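# Transfer deep-well block from nest N1 to nest N2

## Task

Take the 96-well deep-well block out of plate nest N1 and put it into plate nest N2, lying flat within N2's locators, with well A1 (the block's clipped corner) at the nest corner labelled A1. Releasing it from a few millimetres up is fine, but a much higher drop into N2 fails. It counts only if the block stays put without the robot holding it, so open the gripper and move the hand away at the end.

## Robot and tools

Robot: a single arm with one parallel two-finger gripper. Seen from the arm's base, N1 is the right-hand nest and N2 the other one. Well A1 sits at the block's cut-off corner. A loose object may occasionally get a brief push from outside.

Frames. The scene frame has its origin on the table top straight below the arm's base, +z up, and +y to the left when facing along +x. The base itself may be slightly tilted. The gripper frame: fingers point along its +z, and they open and close along its y. end_effector_position is the point between the finger pads, roughly 1 cm short of the tips. Reported hand positions can be off, more so far from the base.

execute_actions(actions): a list of actions run in order. Each action is a table of up to 15 rows; each row lasts one control step (1/30 s), and if there are fewer than 15 rows the last row is held for the remaining steps. A row is 7 numbers in [-1, 1]: dx, dy, dz, rx, ry, rz, opening. The first six are an offset, not a pose: a target relative to the gripper's measured pose at the start of that action, expressed in the gripper's own axes. Every row in the action refers back to that same start pose, not to the row before. Scale: 1.0 = 0.6 m for dx, dy, dz and 180 degrees for the rotation; rx, ry, rz form a single rotation vector. For the first action of a call, the start pose is the last one reported in a result. Opening is absolute: +1 fully open (0.094 m), -1 closed. A row may carry 6 extra numbers in 0 to 1, one stiffness scale per joint (waist, shoulder, elbow, wrist pitch, wrist yaw, wrist roll) multiplying that joint's position gain; they stay in force until changed. An empty list just returns state and images.

move(target, speed, blocking): target is one row in the same layout (7 numbers, optional 6 stiffness), an offset in gripper axes from the pose in the latest result that shows one. The hand follows a straight path lasting 0.5 to 10 s (cut off at 10 s, short of target), turning the shorter way. speed is the path's top speed in m/s, 0.002 to 0.5, default 0.25; turning is capped at twice that in rad/s. The real hand lags, can drift off the path and can exceed speed, especially near a straight arm. The path ignores obstacles; faster contact hits harder and aiming further past a contact presses harder. Opening is sent at the start. The result adds a move: line giving how it ended (done, off_target, moving, held, fault) plus the limits that acted and distance to target. limits=paced: the sent pose was clipped; limits=held: a check blocked some steps and the arm may then surge. blocking=false returns after 0.5 s while the arm continues; use wait or stop before sending new rows or moves.

wait(seconds): 0 to 10; lets the scene run holding the last command, returning early if a running move ends. stop(): brakes a running move (needs stopping room, more when fast); fingers keep moving. zoom_image(camera, region): camera is cam_high, cam_low or cam_wrist (each 504x504); region is [x0, y0, x1, y1] in pixels from top-left, at most 504 by 504. finished_scene(scene): pass the current scene's number to end it after the last command has been held; irreversible. Replying without a tool call ends everything.

Controller behaviour. Each step the commanded pose is clipped to within 70 mm and 16 degrees of the measured pose, then damped inverse kinematics drives the joints, favouring position over orientation. A distant target may need several actions; after an action the arm travels at most to the last clipped pose, so send the remainder next. Moves of a few mm may not register. Motions usually end a centimetre or more off, mostly low, and repeated zero offsets let the arm sag; to hold height, send the correction back to the wanted pose in the first call of a reply, zeros afterwards, and raise the aim if it still sags. Since offsets come from the measured pose, repeating a small offset against something rigid does not push harder, but against something yielding it goes deeper. The elbow will not fully straighten.

Result lines. The state line shows end_effector_position (m) and end_effector_quat_wxyz in the scene frame. Hand target is where the controller is currently steering. Joint positions and velocities list the six joints (rad, rad/s) then the pad gap (m, m/s). Ranges (rad): waist -2.880 to 2.880, shoulder 0.000 to 3.142, elbow 0.000 to 3.019, wrist pitch -1.693 to 1.571, wrist yaw -1.571 to 1.571, wrist roll -2.094 to 2.094. Joint torques are raw drive outputs in the same joint order, with fixed offsets, scaling and noise; nonzero in free air and blurred by friction. pose unreachable means the clearance check (which counts the mount under the base as arm) altered or blocked the command. grip_measured is the finger opening on the command scale, possibly off by about 1 mm throughout. MOTOR HOT warns from 85 °C; at 100 °C an OVER-TEMPERATURE FAULT drops the arm. FAULT lines mark stops.

Gripping. To hold the block, command an opening about 0.03 below grip_measured for a firm grip, less for a lighter one. Pads push about 50 to 62 N each, briefly more on first contact, less on parts thinner than about 2 mm.

Avoid: knocking anything off the table (ends the scene), dropping or slipping the block, releasing it well above N2, slamming or hard pushing, long loaded holds that heat motors, and finishing while the robot still supports the block. The simulation runs on while you compose replies, holding the last command.

Each tool is called as a command line: name --argument value for each argument, lists and objects as JSON in quotes; but a table of rows of numbers goes row by row, as --pt "numbers of a row", without its own name.

## Session

execute_actions --actions '[]'

Scene clock: 0.00 s.
end_effector_position=(+0.3936, +0.0621, +0.3782) grip_measured=+1.000 end_effector_quat_wxyz=(+0.298, +0.831, +0.454, -0.120)
Joint positions: [-0.254  1.349  1.224 -1.378 -0.148  1.823  0.094]
Joint velocities: [ 0.005 -0.005 -0.002 -0.007  0.022 -0.11   0.   ]
Joint torques (N m, as the arm reports them, + toward a larger angle): no reading
Hand target: +0.400, +0.066, +0.386; +0.305, +0.827, +0.458, -0.113
Joint stiffness scale: [1. 1. 1. 1. 1. 1.]

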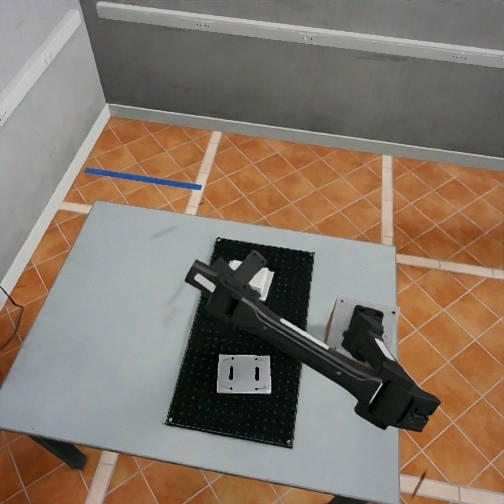

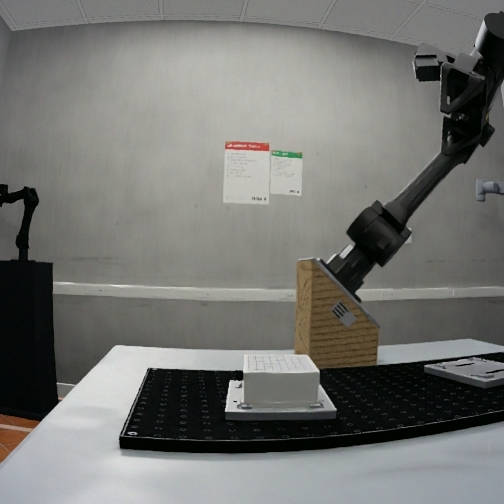

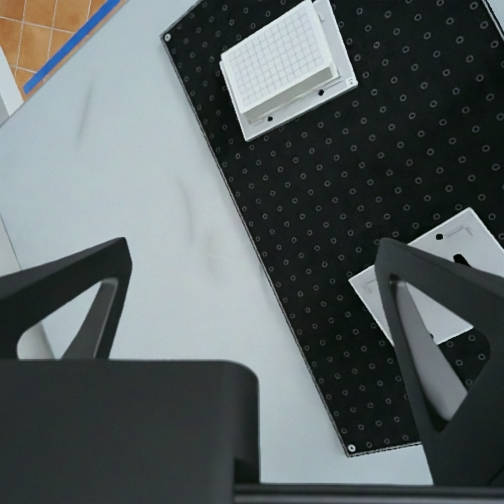

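zoom_image --camera "cam_wrist" --region '[200, 0, 380, 160]'

zoom_image --camera "cam_high" --region '[150, 220, 350, 460]'

zoom_image --camera "cam_low" --region '[200, 330, 360, 440]'

zoom_image --camera "cam_high" --region '[205, 345, 285, 405]'

Region (200, 0, 380, 160) of cam_wrist's 504x504 image, scaled by 2.800, with more detail than that image has.

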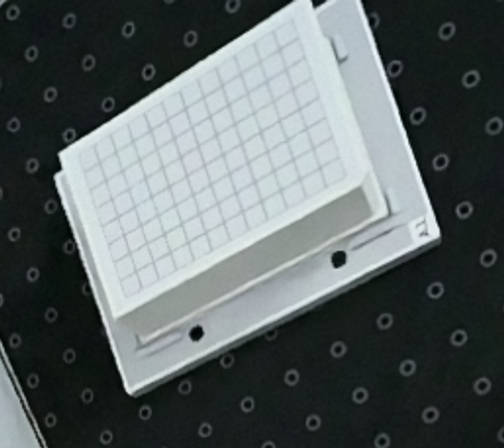

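Region (150, 220, 350, 460) of cam_high's 504x504 image, scaled by 2.100, with more detail than that image has.

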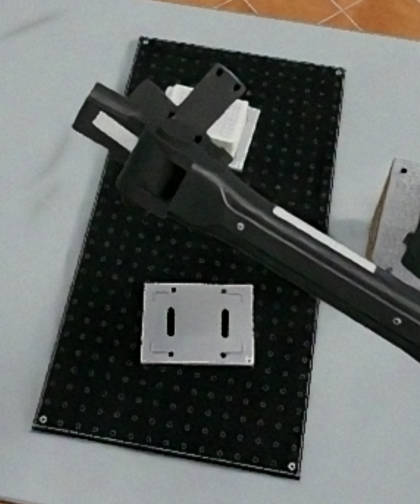

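Region (200, 330, 360, 440) of cam_low's 504x504 image, scaled by 3.150, with more detail than that image has; it fills the top 346 rows of this view, and the rest is white.

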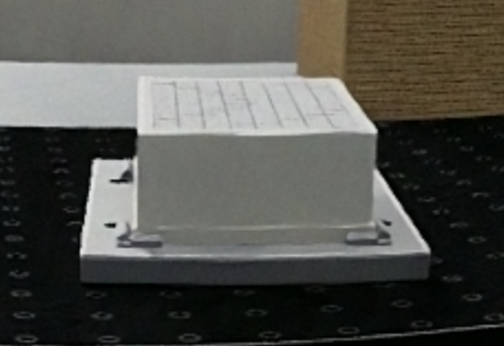

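Region (205, 345, 285, 405) of cam_high's 504x504 image, scaled by 6.300, with more detail than that image has; it fills the top 378 rows of this view, and the rest is white.

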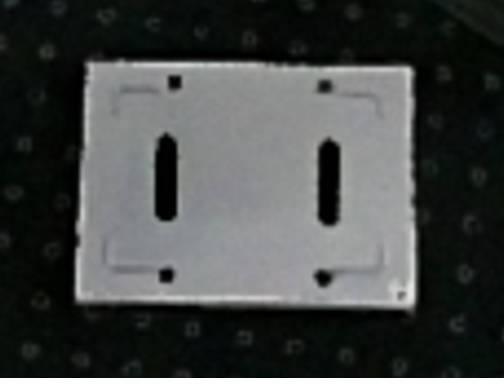

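move --target '[-0.178, 0.037, 0.413, -0.094, 0.234, -0.653, 1]' --speed 0.4

Scene clock: 9.17 s.
end_effector_position=(+0.3556, -0.1587, +0.2240) grip_measured=+1.000 end_effector_quat_wxyz=(-0.010, +0.006, +1.000, +0.009)
Joint positions: [-0.583  2.039  1.157 -1.24  -0.591 -0.862  0.094]
Joint velocities: [-0.005 -0.024  0.002 -0.002 -0.007 -0.022  0.   ]
Joint torques (N m, as the arm reports them, + toward a larger angle): [ -9.75 -10.29  12.14  -0.39  -0.01  -0.06]
Hand target: +0.369, -0.168, +0.239; +0.001, -0.001, +1.000, +0.001
Off the commanded pose: 0.024 m, 2 deg.
Joint stiffness scale: [1. 1. 1. 1. 1. 1.]
move: off_target

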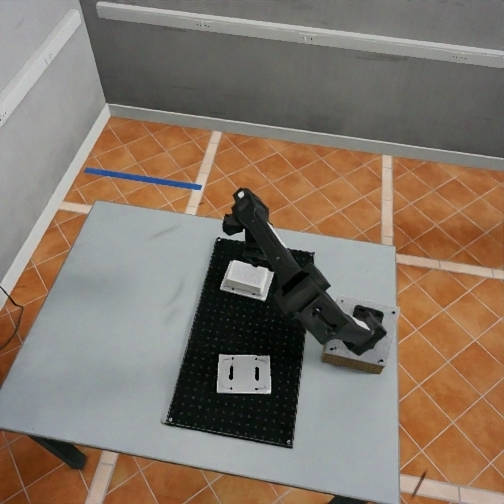

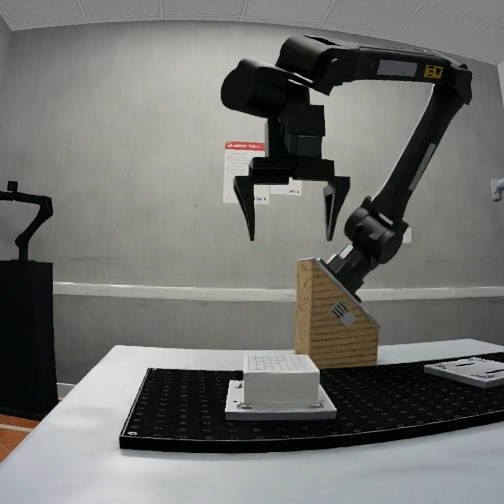

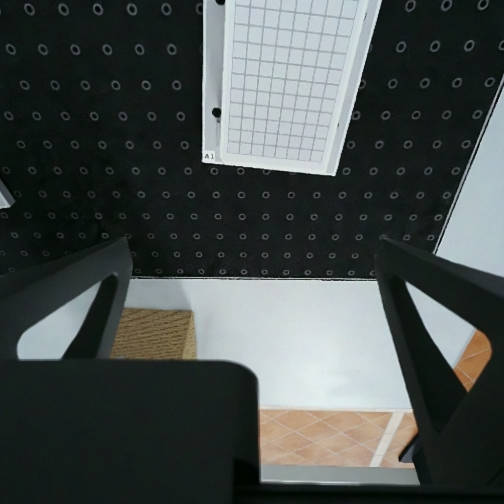

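zoom_image --camera "cam_wrist" --region '[150, 0, 450, 300]'

zoom_image --camera "cam_wrist" --region '[195, 110, 355, 190]'

Region (150, 0, 450, 300) of cam_wrist's 504x504 image, scaled by 1.680, with more detail than that image has.

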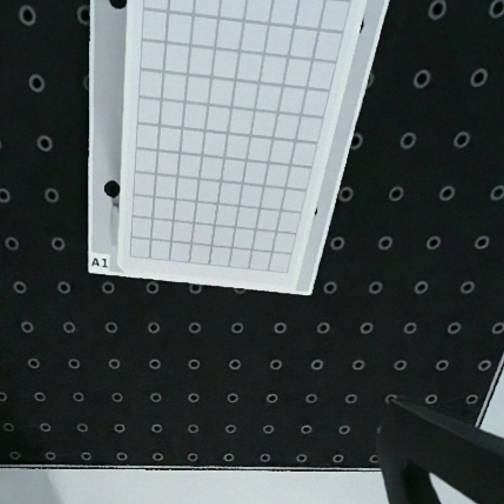

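Region (195, 110, 355, 190) of cam_wrist's 504x504 image, scaled by 3.150, with more detail than that image has.

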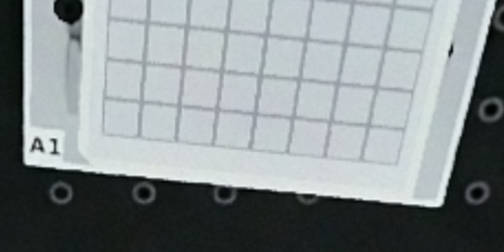

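move --target '[-0.095, -0.050, 0.154, 0.0115, -0.0127, 0.030, 1]' --speed 0.2

Scene clock: 14.03 s.
end_effector_position=(+0.3957, -0.1819, +0.1251) grip_measured=+1.000 end_effector_quat_wxyz=(-0.004, +0.061, +0.998, -0.001)
Joint positions: [-0.434  2.206  1.157 -0.951 -0.656 -0.575  0.094]
Joint velocities: [-0.005 -0.005  0.002 -0.002 -0.051  0.007  0.   ]
Joint torques (N m, as the arm reports them, + toward a larger angle): [ -9.51 -12.16   8.4    1.3   -0.04   0.1 ]
Hand target: +0.410, -0.188, +0.131; +0.010, +0.054, +0.998, -0.010
Off the commanded pose: 0.017 m, 2 deg.
Joint stiffness scale: [1. 1. 1. 1. 1. 1.]
move: off_target

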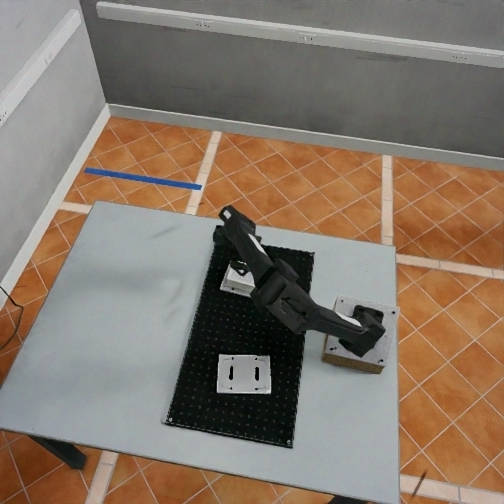

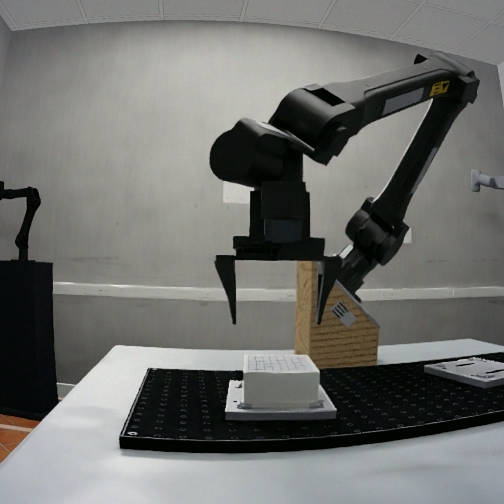

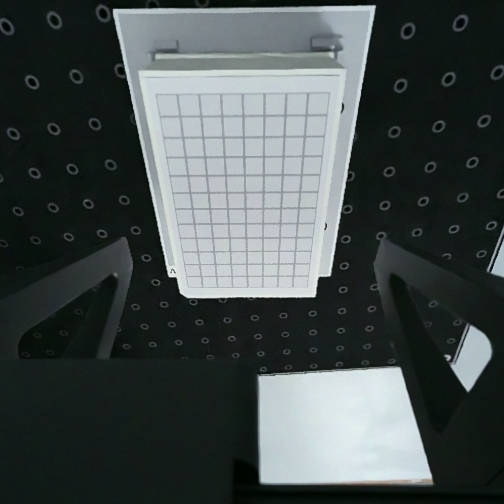

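zoom_image --camera "cam_wrist" --region '[100, 0, 410, 310]'

zoom_image --camera "cam_low" --region '[190, 230, 390, 430]'

zoom_image --camera "cam_high" --region '[190, 200, 310, 320]'

Region (100, 0, 410, 310) of cam_wrist's 504x504 image, scaled by 1.626, with more detail than that image has.

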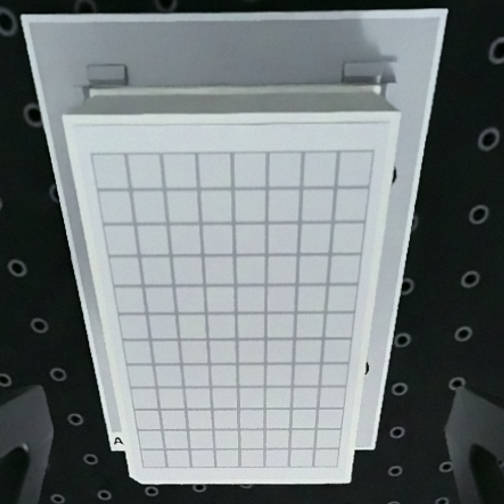

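Region (190, 230, 390, 430) of cam_low's 504x504 image, scaled by 2.520, with more detail than that image has.

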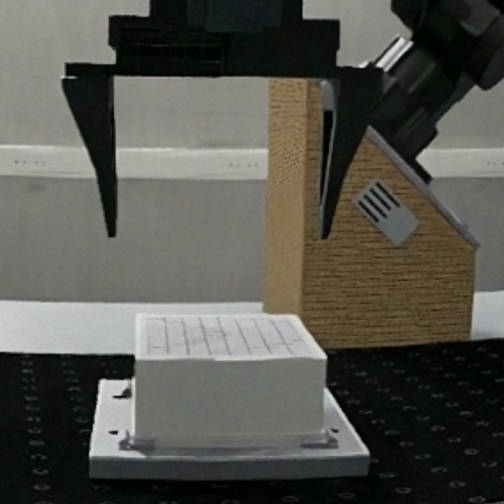

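Region (190, 200, 310, 320) of cam_high's 504x504 image, scaled by 4.200, with more detail than that image has.

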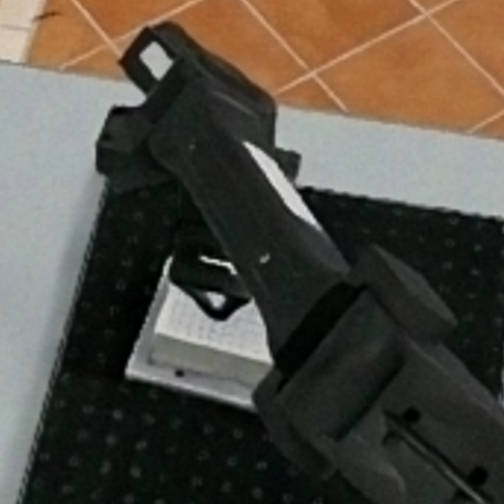

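move --target '[-0.012, -0.001, 0.057, 0.005, -0.0115, -0.0057, 1]' --speed 0.1

Scene clock: 17.30 s.
end_effector_position=(+0.4077, -0.1811, +0.1012) grip_measured=+1.000 end_effector_quat_wxyz=(+0.018, +0.046, +0.999, -0.013)
Joint positions: [-0.389  2.217  1.124 -0.812 -0.677 -0.513  0.094]
Joint velocities: [-0.005 -0.015 -0.017 -0.002 -0.066 -0.022  0.   ]
Joint torques (N m, as the arm reports them, + toward a larger angle): [ -9.24 -10.87   5.11   1.42  -0.13   0.14]
Hand target: +0.402, -0.183, +0.091; +0.014, +0.052, +0.998, -0.010
Off the commanded pose: 0.012 m, 1 deg.
Joint stiffness scale: [1. 1. 1. 1. 1. 1.]
move: off_target

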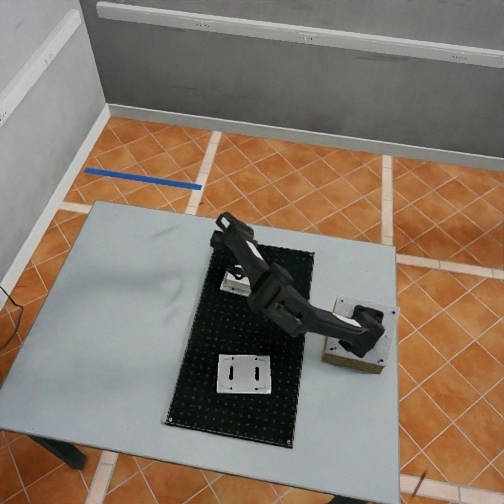

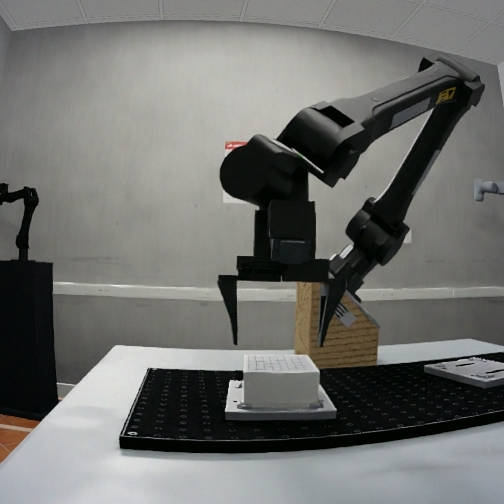

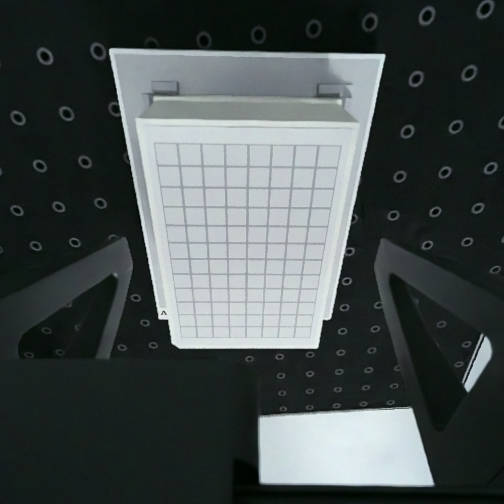

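move --target '[0.0445, 0.0005, 0.037, -0.010, 0.014, 0.012, 1]' --speed 0.08

Scene clock: 21.73 s.
end_effector_position=(+0.3875, -0.1783, +0.0877) grip_measured=+1.000 end_effector_quat_wxyz=(+0.003, +0.063, +0.998, +0.001)
Joint positions: [-0.389  2.233  1.089 -0.812 -0.683 -0.511  0.094]
Joint velocities: [ 0.005 -0.005 -0.002  0.002 -0.066  0.022  0.   ]
Joint torques (N m, as the arm reports them, + toward a larger angle): [ -9.4  -10.75   4.92   1.04  -0.15  -0.01]
Hand target: +0.382, -0.179, +0.078; -0.003, +0.065, +0.998, +0.005
Off the commanded pose: 0.011 m, 1 deg.
Joint stiffness scale: [1. 1. 1. 1. 1. 1.]
move: off_target

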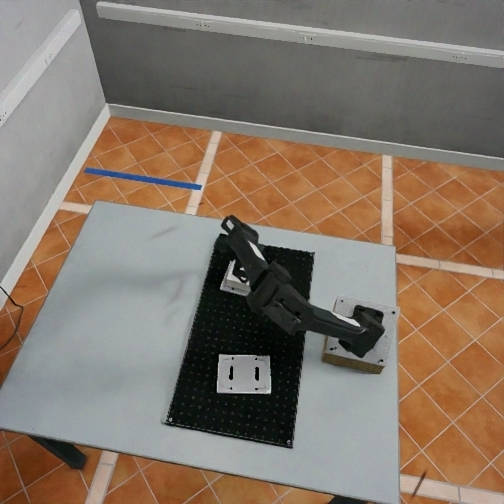

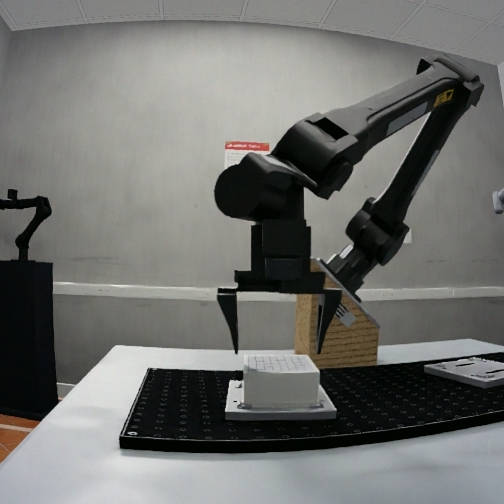

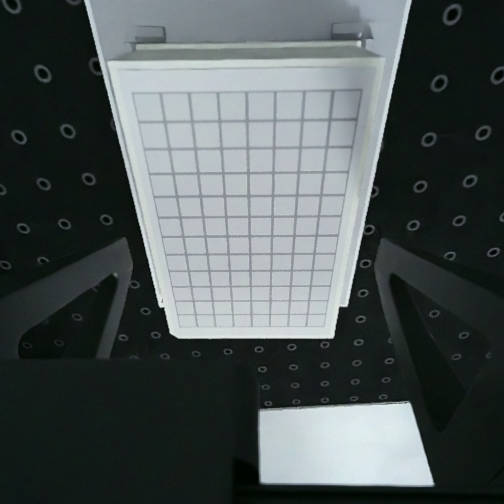

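execute_actions --actions '[[[0.009,-0.002,0.018,-0.0025,0.004,0.001,1],[0.009,-0.002,0.021,-0.0024,0.004,0.001,1],[0.009,-0.0018,0.025,-0.0023,0.004,0.001,1],[0.009,-0.0016,0.030,-0.0022,0.004,0.001,1],[0.009,-0.0015,0.035,-0.0021,0.004,0.001,1],[0.0092,-0.0014,0.041,-0.002,0.0042,0.001,1],[0.0092,-0.0013,0.047,-0.0019,0.0042,0.001,1],[0.0093,-0.0012,0.053,-0.0018,0.0042,0.0008,1],[0.0094,-0.0011,0.059,-0.0017,0.0043,0.0008,1],[0.0094,-0.001,0.065,-0.0016,0.0043,0.0008,1],[0.0095,-0.001,0.071,-0.0015,0.0044,0.0007,1],[0.0096,-0.0009,0.076,-0.0014,0.0044,0.0007,1],[0.0096,-0.0009,0.080,-0.0013,0.0045,0.0006,1],[0.0097,-0.0008,0.083,-0.0013,0.0045,0.0006,1],[0.0097,-0.0008,0.084,-0.0013,0.0045,0.0006,1]]]'

wait --seconds 0.5

Scene clock: 23.97 s.
end_effector_position=(+0.3881, -0.1763, +0.0521) grip_measured=+1.000 end_effector_quat_wxyz=(+0.001, +0.053, +0.999, +0.001)
Joint positions: [-0.333  2.278  1.068 -0.706 -0.702 -0.465  0.094]
Joint velocities: [ 0.151  0.161 -0.027  0.188 -0.11   0.037  0.   ]
Joint torques (N m, as the arm reports them, + toward a larger angle): [ -9.09 -12.09   4.15   1.12  -0.06   0.08]
Hand target: +0.381, -0.178, +0.038; -0.004, +0.064, +0.998, +0.003
Off the commanded pose: 0.016 m, 1 deg.
Joint stiffness scale: [1. 1. 1. 1. 1. 1.]

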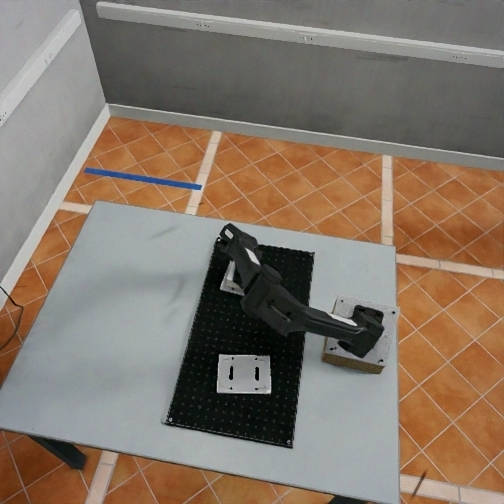

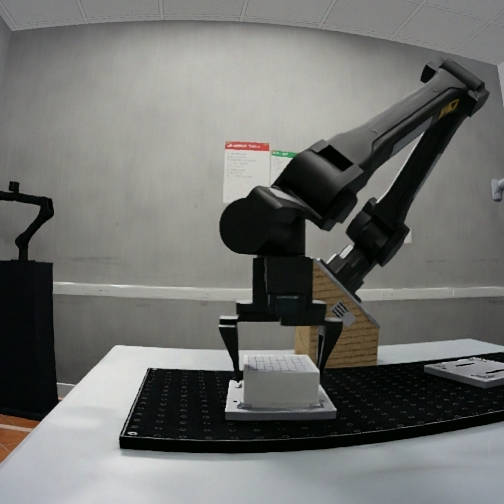

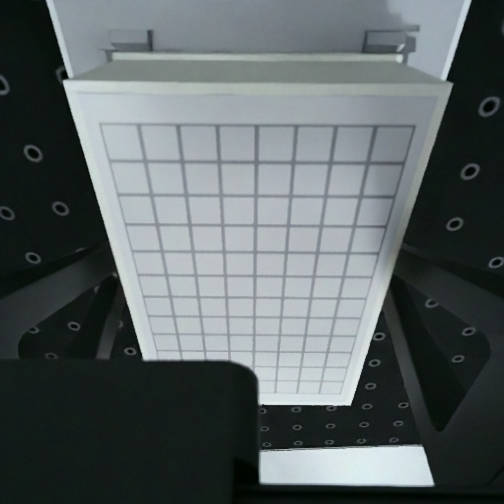

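Scene clock: 24.47 s.
end_effector_position=(+0.3849, -0.1761, +0.0438) grip_measured=+1.000 end_effector_quat_wxyz=(-0.004, +0.060, +0.998, +0.002)
Joint positions: [-0.323  2.292  1.064 -0.694 -0.703 -0.447  0.094]
Joint velocities: [-0.005  0.005 -0.017  0.017  0.022 -0.022  0.   ]
Joint torques (N m, as the arm reports them, + toward a larger angle): [ -9.58 -11.98   4.12   1.02  -0.12   0.08]
Hand target: +0.382, -0.178, +0.038; -0.004, +0.064, +0.998, +0.003
Off the commanded pose: 0.007 m, 0 deg.
Joint stiffness scale: [1. 1. 1. 1. 1. 1.]
wait: 0.50 s; at rest by 0.27 s

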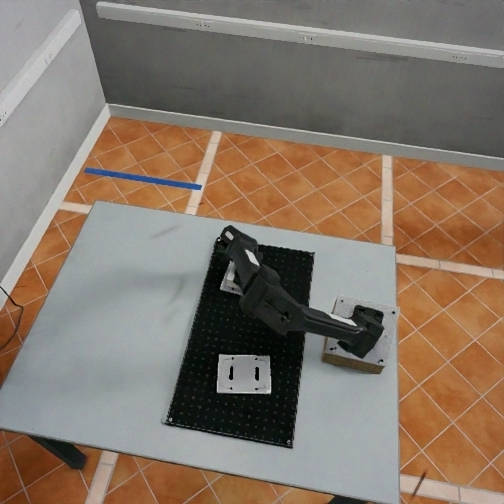

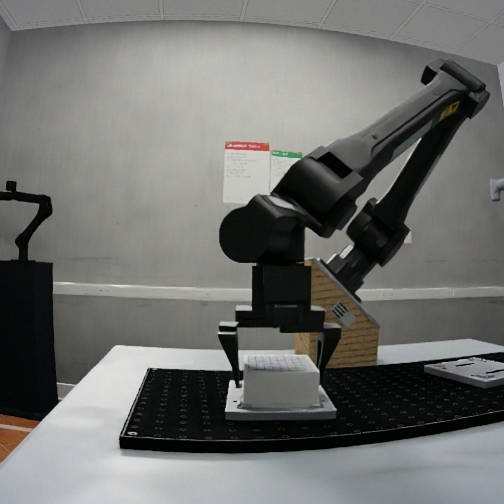

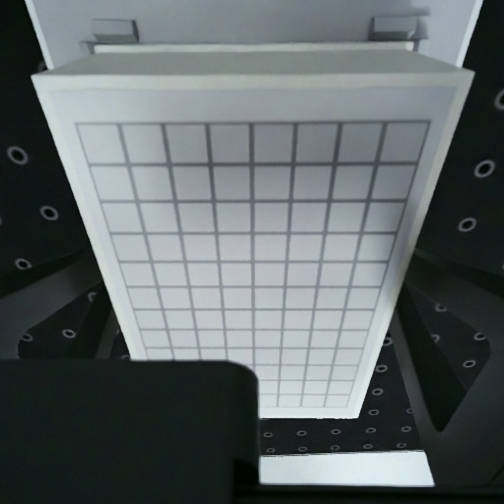

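zoom_image --camera "cam_low" --region '[200, 310, 360, 430]'

zoom_image --camera "cam_wrist" --region '[20, 0, 260, 120]'

zoom_image --camera "cam_wrist" --region '[260, 0, 500, 120]'

Region (200, 310, 360, 430) of cam_low's 504x504 image, scaled by 3.150, with more detail than that image has; it fills the top 378 rows of this view, and the rest is white.

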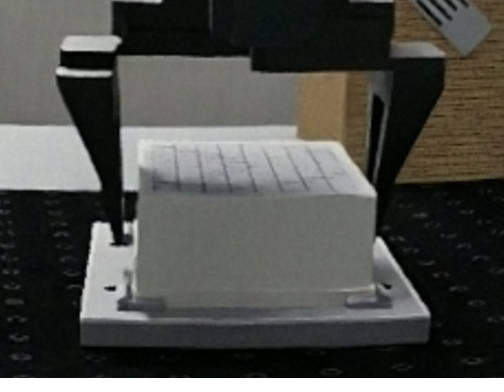

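Region (20, 0, 260, 120) of cam_wrist's 504x504 image, scaled by 2.100, with more detail than that image has.

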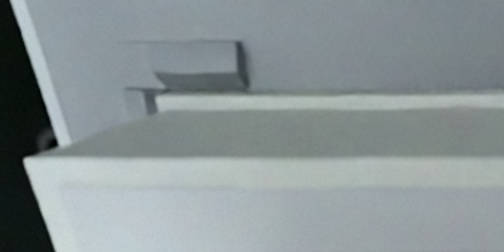

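Region (260, 0, 500, 120) of cam_wrist's 504x504 image, scaled by 2.100, with more detail than that image has.

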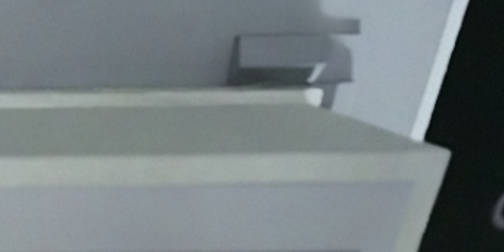

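execute_actions --actions '[[[0.002,-0.002,0.003,0,0,0.001,0.95],[0.002,-0.002,0.003,0,0,0.001,0.91],[0.002,-0.002,0.003,0,0,0.001,0.87],[0.002,-0.002,0.003,0,0,0.001,0.84],[0.002,-0.002,0.003,0,0,0.001,0.82],[0.002,-0.002,0.003,0,0,0.001,0.80],[0.002,-0.002,0.003,0,0,0.001,0.79],[0.002,-0.002,0.003,0,0,0.001,0.78],[0.002,-0.002,0.003,0,0,0.001,0.77],[0.002,-0.002,0.003,0,0,0.001,0.76],[0.002,-0.002,0.003,0,0,0.001,0.75],[0.002,-0.002,0.003,0,0,0.001,0.74],[0.002,-0.002,0.003,0,0,0.001,0.73],[0.002,-0.002,0.003,0,0,0.001,0.72],[0.002,-0.002,0.003,0,0,0.001,0.71]]]'

wait --seconds 0.3

Scene clock: 27.23 s.
end_effector_position=(+0.3849, -0.1761, +0.0438) grip_measured=+0.750 end_effector_quat_wxyz=(-0.004, +0.060, +0.998, +0.002)
Joint positions: [-0.323  2.292  1.064 -0.694 -0.703 -0.446  0.082]
Joint velocities: [-0.015 -0.005 -0.002  0.002 -0.037 -0.007 -0.   ]
Joint torques (N m, as the arm reports them, + toward a larger angle): [ -9.67 -11.86   4.72   0.72  -0.03   0.03]
Hand target: +0.384, -0.177, +0.042; -0.004, +0.062, +0.998, +0.002
Off the commanded pose: 0.002 m, 0 deg.
Joint stiffness scale: [1. 1. 1. 1. 1. 1.]

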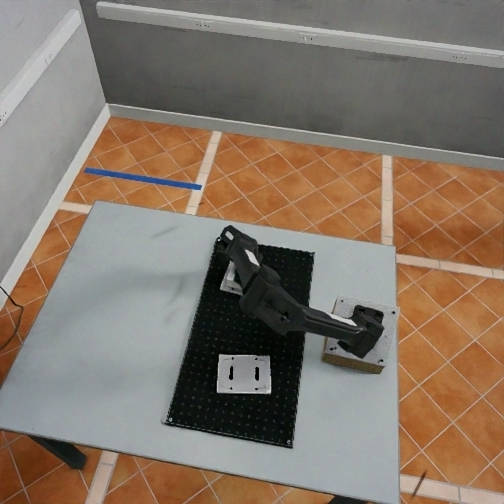

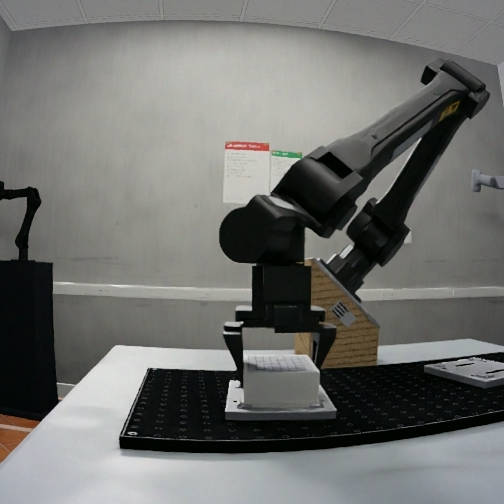

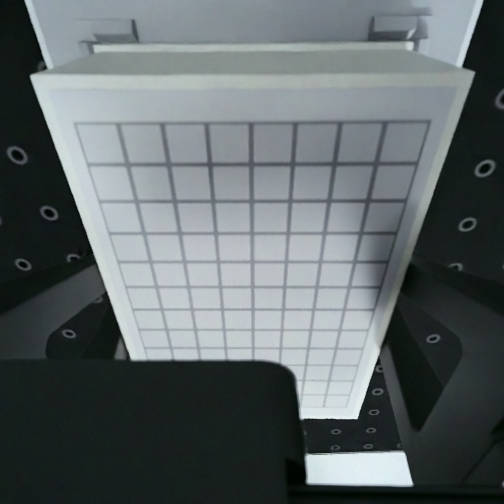

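Scene clock: 27.53 s.
end_effector_position=(+0.3849, -0.1761, +0.0438) grip_measured=+0.750 end_effector_quat_wxyz=(-0.004, +0.060, +0.998, +0.002)
Joint positions: [-0.323  2.292  1.064 -0.694 -0.703 -0.446  0.082]
Joint velocities: [ 0.005  0.005  0.032 -0.012  0.037  0.007  0.001]
Joint torques (N m, as the arm reports them, + toward a larger angle): [ -9.95 -12.77   4.64   0.68  -0.05   0.01]
Hand target: +0.384, -0.177, +0.042; -0.004, +0.062, +0.998, +0.002
Off the commanded pose: 0.002 m, 0 deg.
Joint stiffness scale: [1. 1. 1. 1. 1. 1.]
wait: 0.30 s; at rest by 0.17 s

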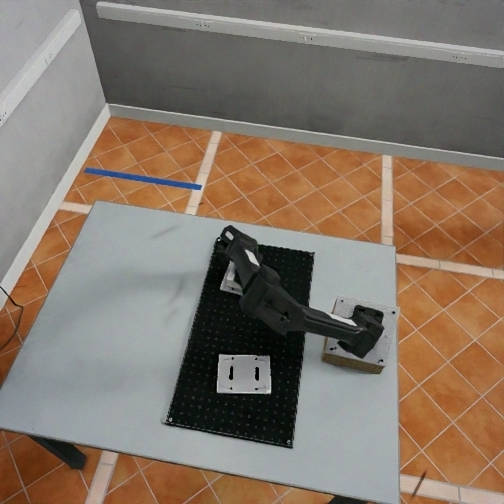

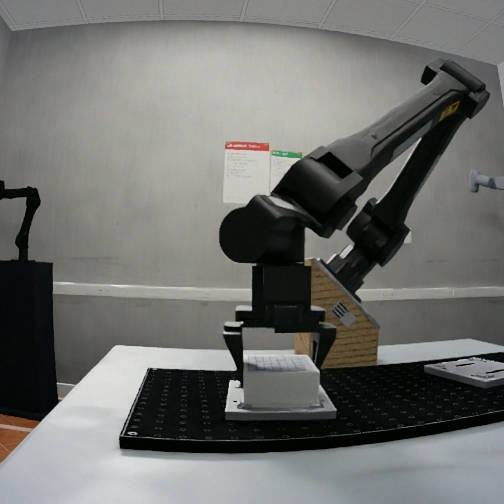

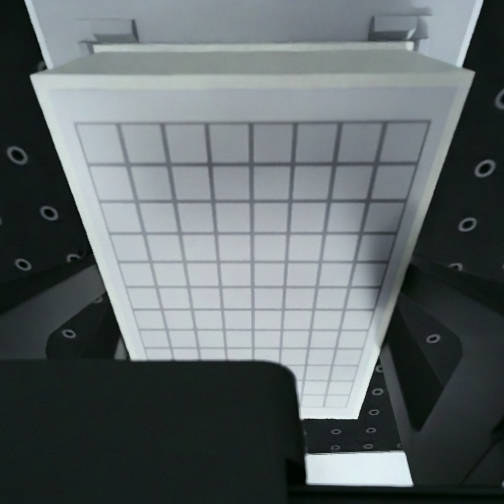

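execute_actions --actions '[[[-0.005,0,-0.004,0.001,-0.002,-0.001,0.71],[-0.010,0,-0.009,0.0015,-0.004,-0.002,0.71],[-0.015,0,-0.014,0.002,-0.006,-0.003,0.71],[-0.020,0,-0.019,0.003,-0.008,-0.004,0.71],[-0.025,0,-0.024,0.0035,-0.0105,-0.005,0.71],[-0.026,0,-0.028,0.004,-0.011,-0.005,0.71],[-0.026,0,-0.032,0.004,-0.011,-0.005,0.71],[-0.026,0,-0.036,0.004,-0.011,-0.005,0.71],[-0.026,0,-0.040,0.004,-0.011,-0.005,0.71],[-0.026,0,-0.044,0.004,-0.011,-0.005,0.71],[-0.026,0,-0.048,0.004,-0.011,-0.005,0.71],[-0.026,0,-0.052,0.004,-0.011,-0.005,0.71],[-0.026,0,-0.056,0.004,-0.011,-0.005,0.71],[-0.026,0,-0.060,0.004,-0.011,-0.005,0.71],[-0.026,0,-0.064,0.004,-0.011,-0.005,0.71]]]'

wait --seconds 0.3

Scene clock: 34.40 s.
end_effector_position=(+0.3809, -0.1748, +0.0534) grip_measured=+0.750 end_effector_quat_wxyz=(-0.009, +0.066, +0.998, +0.003)
Joint positions: [-0.338  2.276  1.064 -0.734 -0.694 -0.463  0.082]
Joint velocities: [-0.132 -0.083 -0.002 -0.232  0.066 -0.11   0.   ]
Joint torques (N m, as the arm reports them, + toward a larger angle): [-10.92 -14.6    7.6   -0.22   0.03  -0.05]
Hand target: +0.400, -0.178, +0.081; +0.013, +0.053, +0.998, -0.006
Off the commanded pose: 0.035 m, 3 deg.
Joint stiffness scale: [1. 1. 1. 1. 1. 1.]

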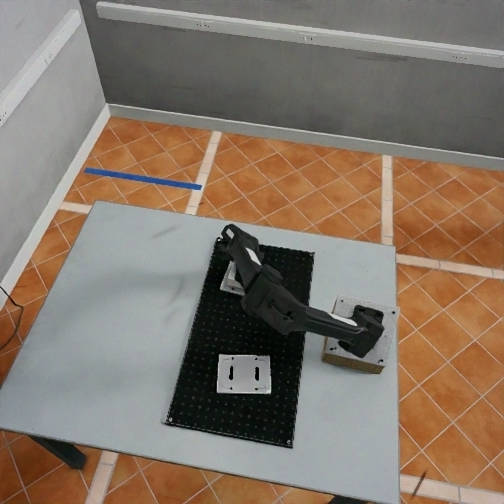

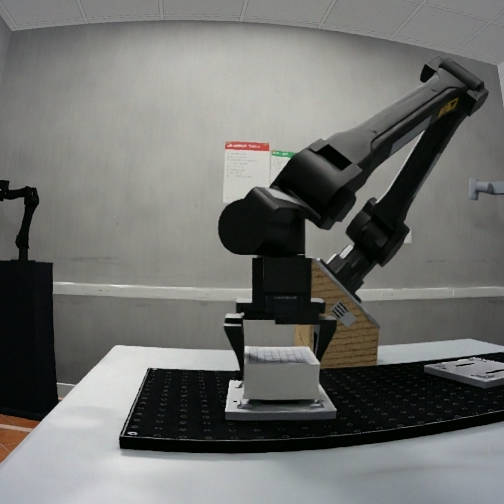

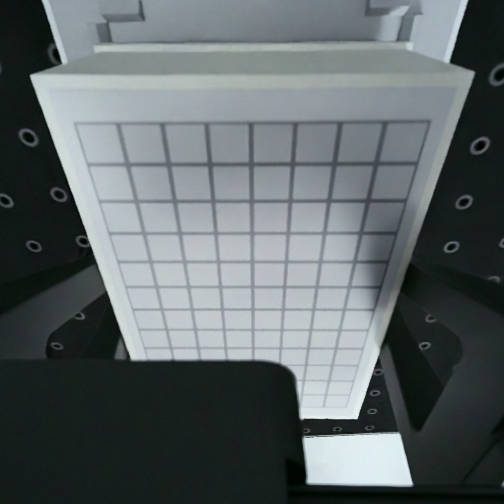

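Scene clock: 34.70 s.
end_effector_position=(+0.3811, -0.1759, +0.0627) grip_measured=+0.750 end_effector_quat_wxyz=(-0.004, +0.066, +0.998, +0.003)
Joint positions: [-0.355  2.263  1.064 -0.75  -0.693 -0.475  0.082]
Joint velocities: [-0.005 -0.005 -0.017 -0.022 -0.037 -0.022  0.   ]
Joint torques (N m, as the arm reports them, + toward a larger angle): [-10.44 -14.5    7.87  -0.26   0.04  -0.04]
Hand target: +0.400, -0.178, +0.081; +0.013, +0.053, +0.998, -0.006
Off the commanded pose: 0.028 m, 3 deg.
Joint stiffness scale: [1. 1. 1. 1. 1. 1.]
wait: 0.30 s; no rest

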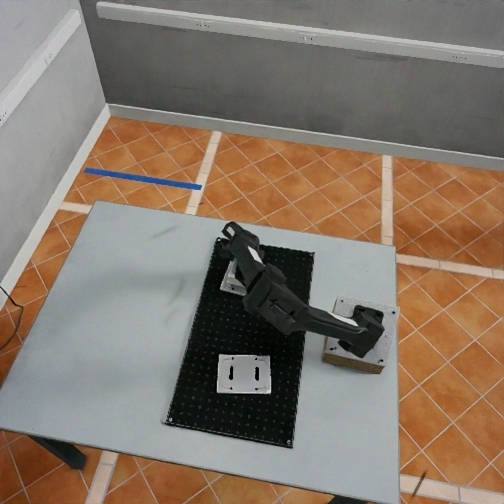

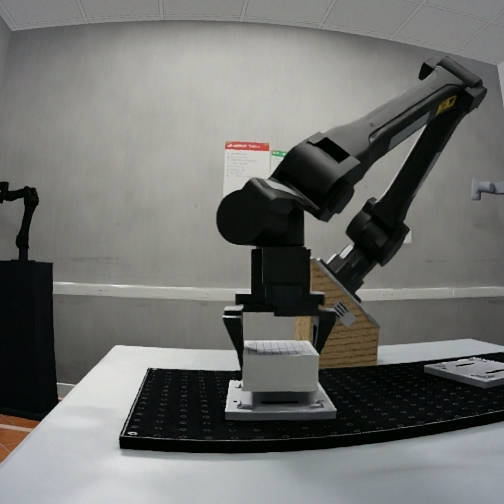

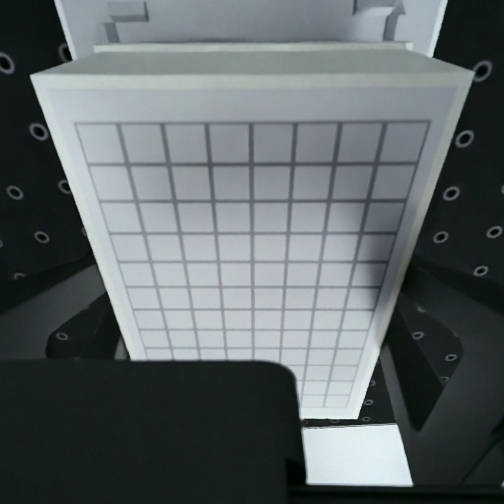

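zoom_image --camera "cam_high" --region '[160, 320, 310, 455]'

zoom_image --camera "cam_high" --region '[180, 230, 320, 360]'

Region (160, 320, 310, 455) of cam_high's 504x504 image, scaled by 3.360, with more detail than that image has; it fills the top 454 rows of this view, and the rest is white.

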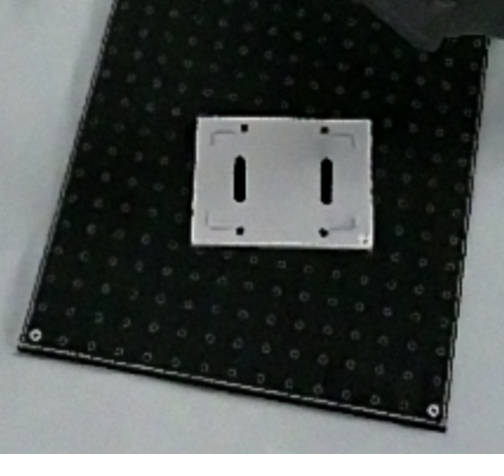

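Region (180, 230, 320, 360) of cam_high's 504x504 image, scaled by 3.600, with more detail than that image has; it fills the top 468 rows of this view, and the rest is white.

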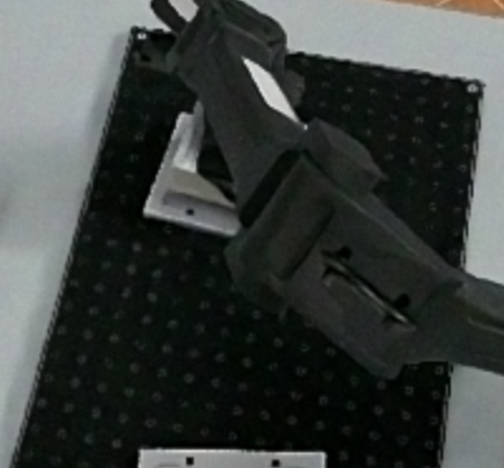

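execute_actions --actions '[[[-0.032,0,-0.033,0.005,-0.011,-0.008,0.71],[-0.032,0,-0.037,0.005,-0.011,-0.008,0.71],[-0.032,0,-0.042,0.005,-0.011,-0.008,0.71],[-0.032,0.001,-0.047,0.005,-0.011,-0.008,0.71],[-0.032,0.002,-0.052,0.005,-0.011,-0.008,0.71],[-0.032,0.004,-0.057,0.005,-0.011,-0.008,0.71],[-0.031,0.006,-0.062,0.005,-0.011,-0.008,0.71],[-0.030,0.009,-0.067,0.005,-0.011,-0.008,0.71],[-0.029,0.012,-0.072,0.005,-0.011,-0.008,0.71],[-0.028,0.016,-0.076,0.005,-0.011,-0.008,0.71],[-0.027,0.020,-0.080,0.005,-0.011,-0.008,0.71],[-0.026,0.025,-0.084,0.005,-0.011,-0.008,0.71],[-0.025,0.030,-0.087,0.005,-0.011,-0.008,0.71],[-0.024,0.035,-0.090,0.005,-0.011,-0.008,0.71],[-0.023,0.040,-0.092,0.005,-0.011,-0.008,0.71]]]'

Scene clock: 39.83 s.
end_effector_position=(+0.3831, -0.1619, +0.0935) grip_measured=+0.750 end_effector_quat_wxyz=(-0.004, +0.067, +0.998, +0.002)
Joint positions: [-0.377  2.19   1.064 -0.838 -0.682 -0.499  0.082]
Joint velocities: [-0.015 -0.357 -0.007 -0.144  0.022 -0.007 -0.001]
Joint torques (N m, as the arm reports them, + toward a larger angle): [ -9.88 -14.51   6.91  -0.45  -0.12  -0.09]
Hand target: +0.398, -0.155, +0.117; +0.013, +0.054, +0.998, -0.006
Off the commanded pose: 0.030 m, 3 deg.
Joint stiffness scale: [1. 1. 1. 1. 1. 1.]

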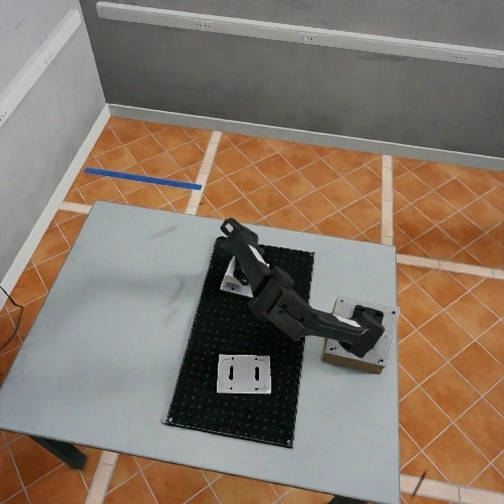

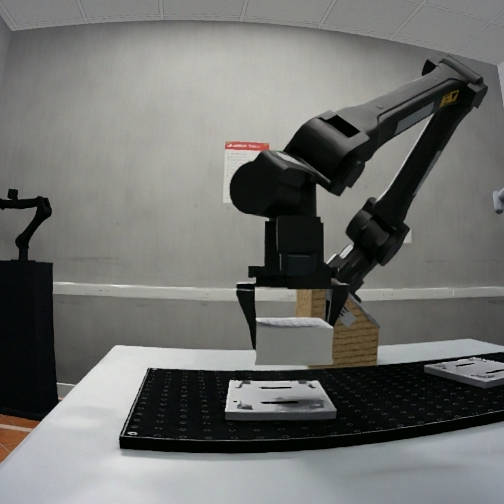

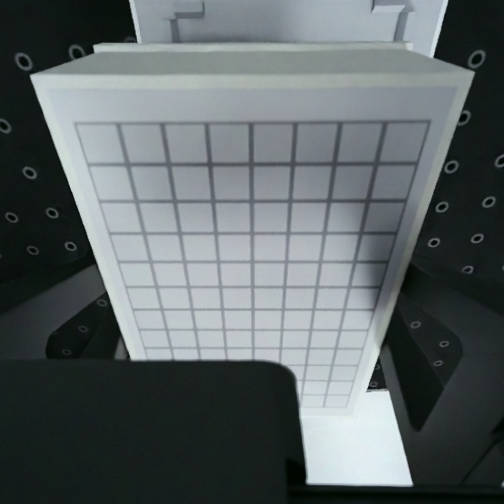

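move --target '[0.147, 0.537, -0.016, 0, 0, -0.093, 0.71]' --speed 0.25

Scene clock: 42.07 s.
end_effector_position=(+0.3420, +0.1700, +0.1034) grip_measured=+0.750 end_effector_quat_wxyz=(-0.005, -0.088, +0.996, +0.002)
Joint positions: [ 0.201  1.375  0.762 -0.828 -0.762 -0.039  0.082]
Joint velocities: [-0.005  0.005  0.002  0.002 -0.022  0.037 -0.001]
Joint torques (N m, as the arm reports them, + toward a larger angle): [-6.07 -8.11  4.48  0.29  0.06  0.1 ]
Hand target: +0.341, +0.168, +0.105; -0.003, -0.079, +0.997, +0.001
Off the commanded pose: 0.004 m, 1 deg.
Joint stiffness scale: [1. 1. 1. 1. 1. 1.]
move: done

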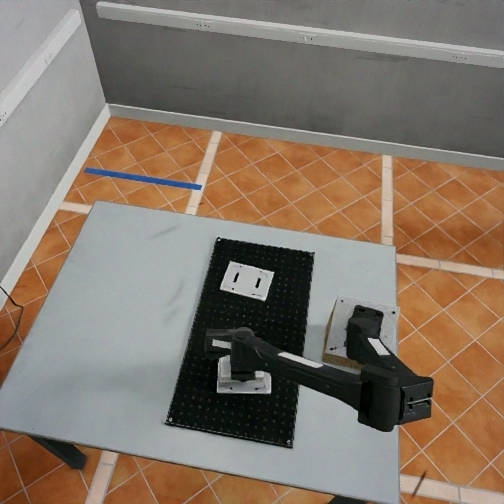

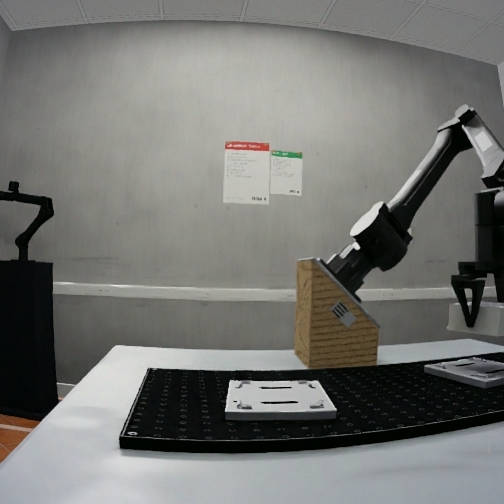

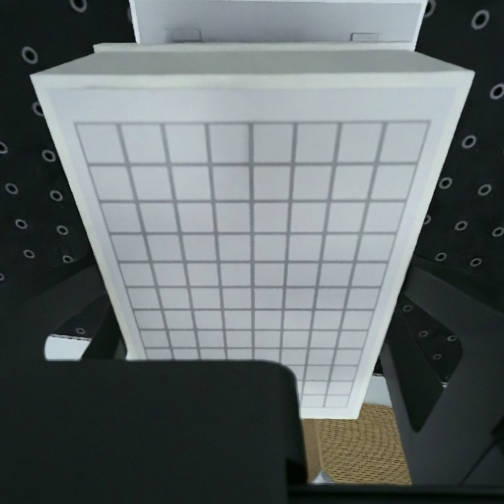

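zoom_image --camera "cam_wrist" --region '[80, 0, 260, 80]'

zoom_image --camera "cam_wrist" --region '[270, 0, 450, 80]'

Region (80, 0, 260, 80) of cam_wrist's 504x504 image, scaled by 2.800, with more detail than that image has.

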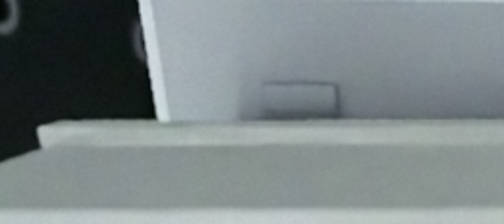

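Region (270, 0, 450, 80) of cam_wrist's 504x504 image, scaled by 2.800, with more detail than that image has.

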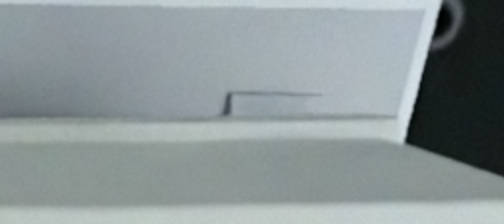

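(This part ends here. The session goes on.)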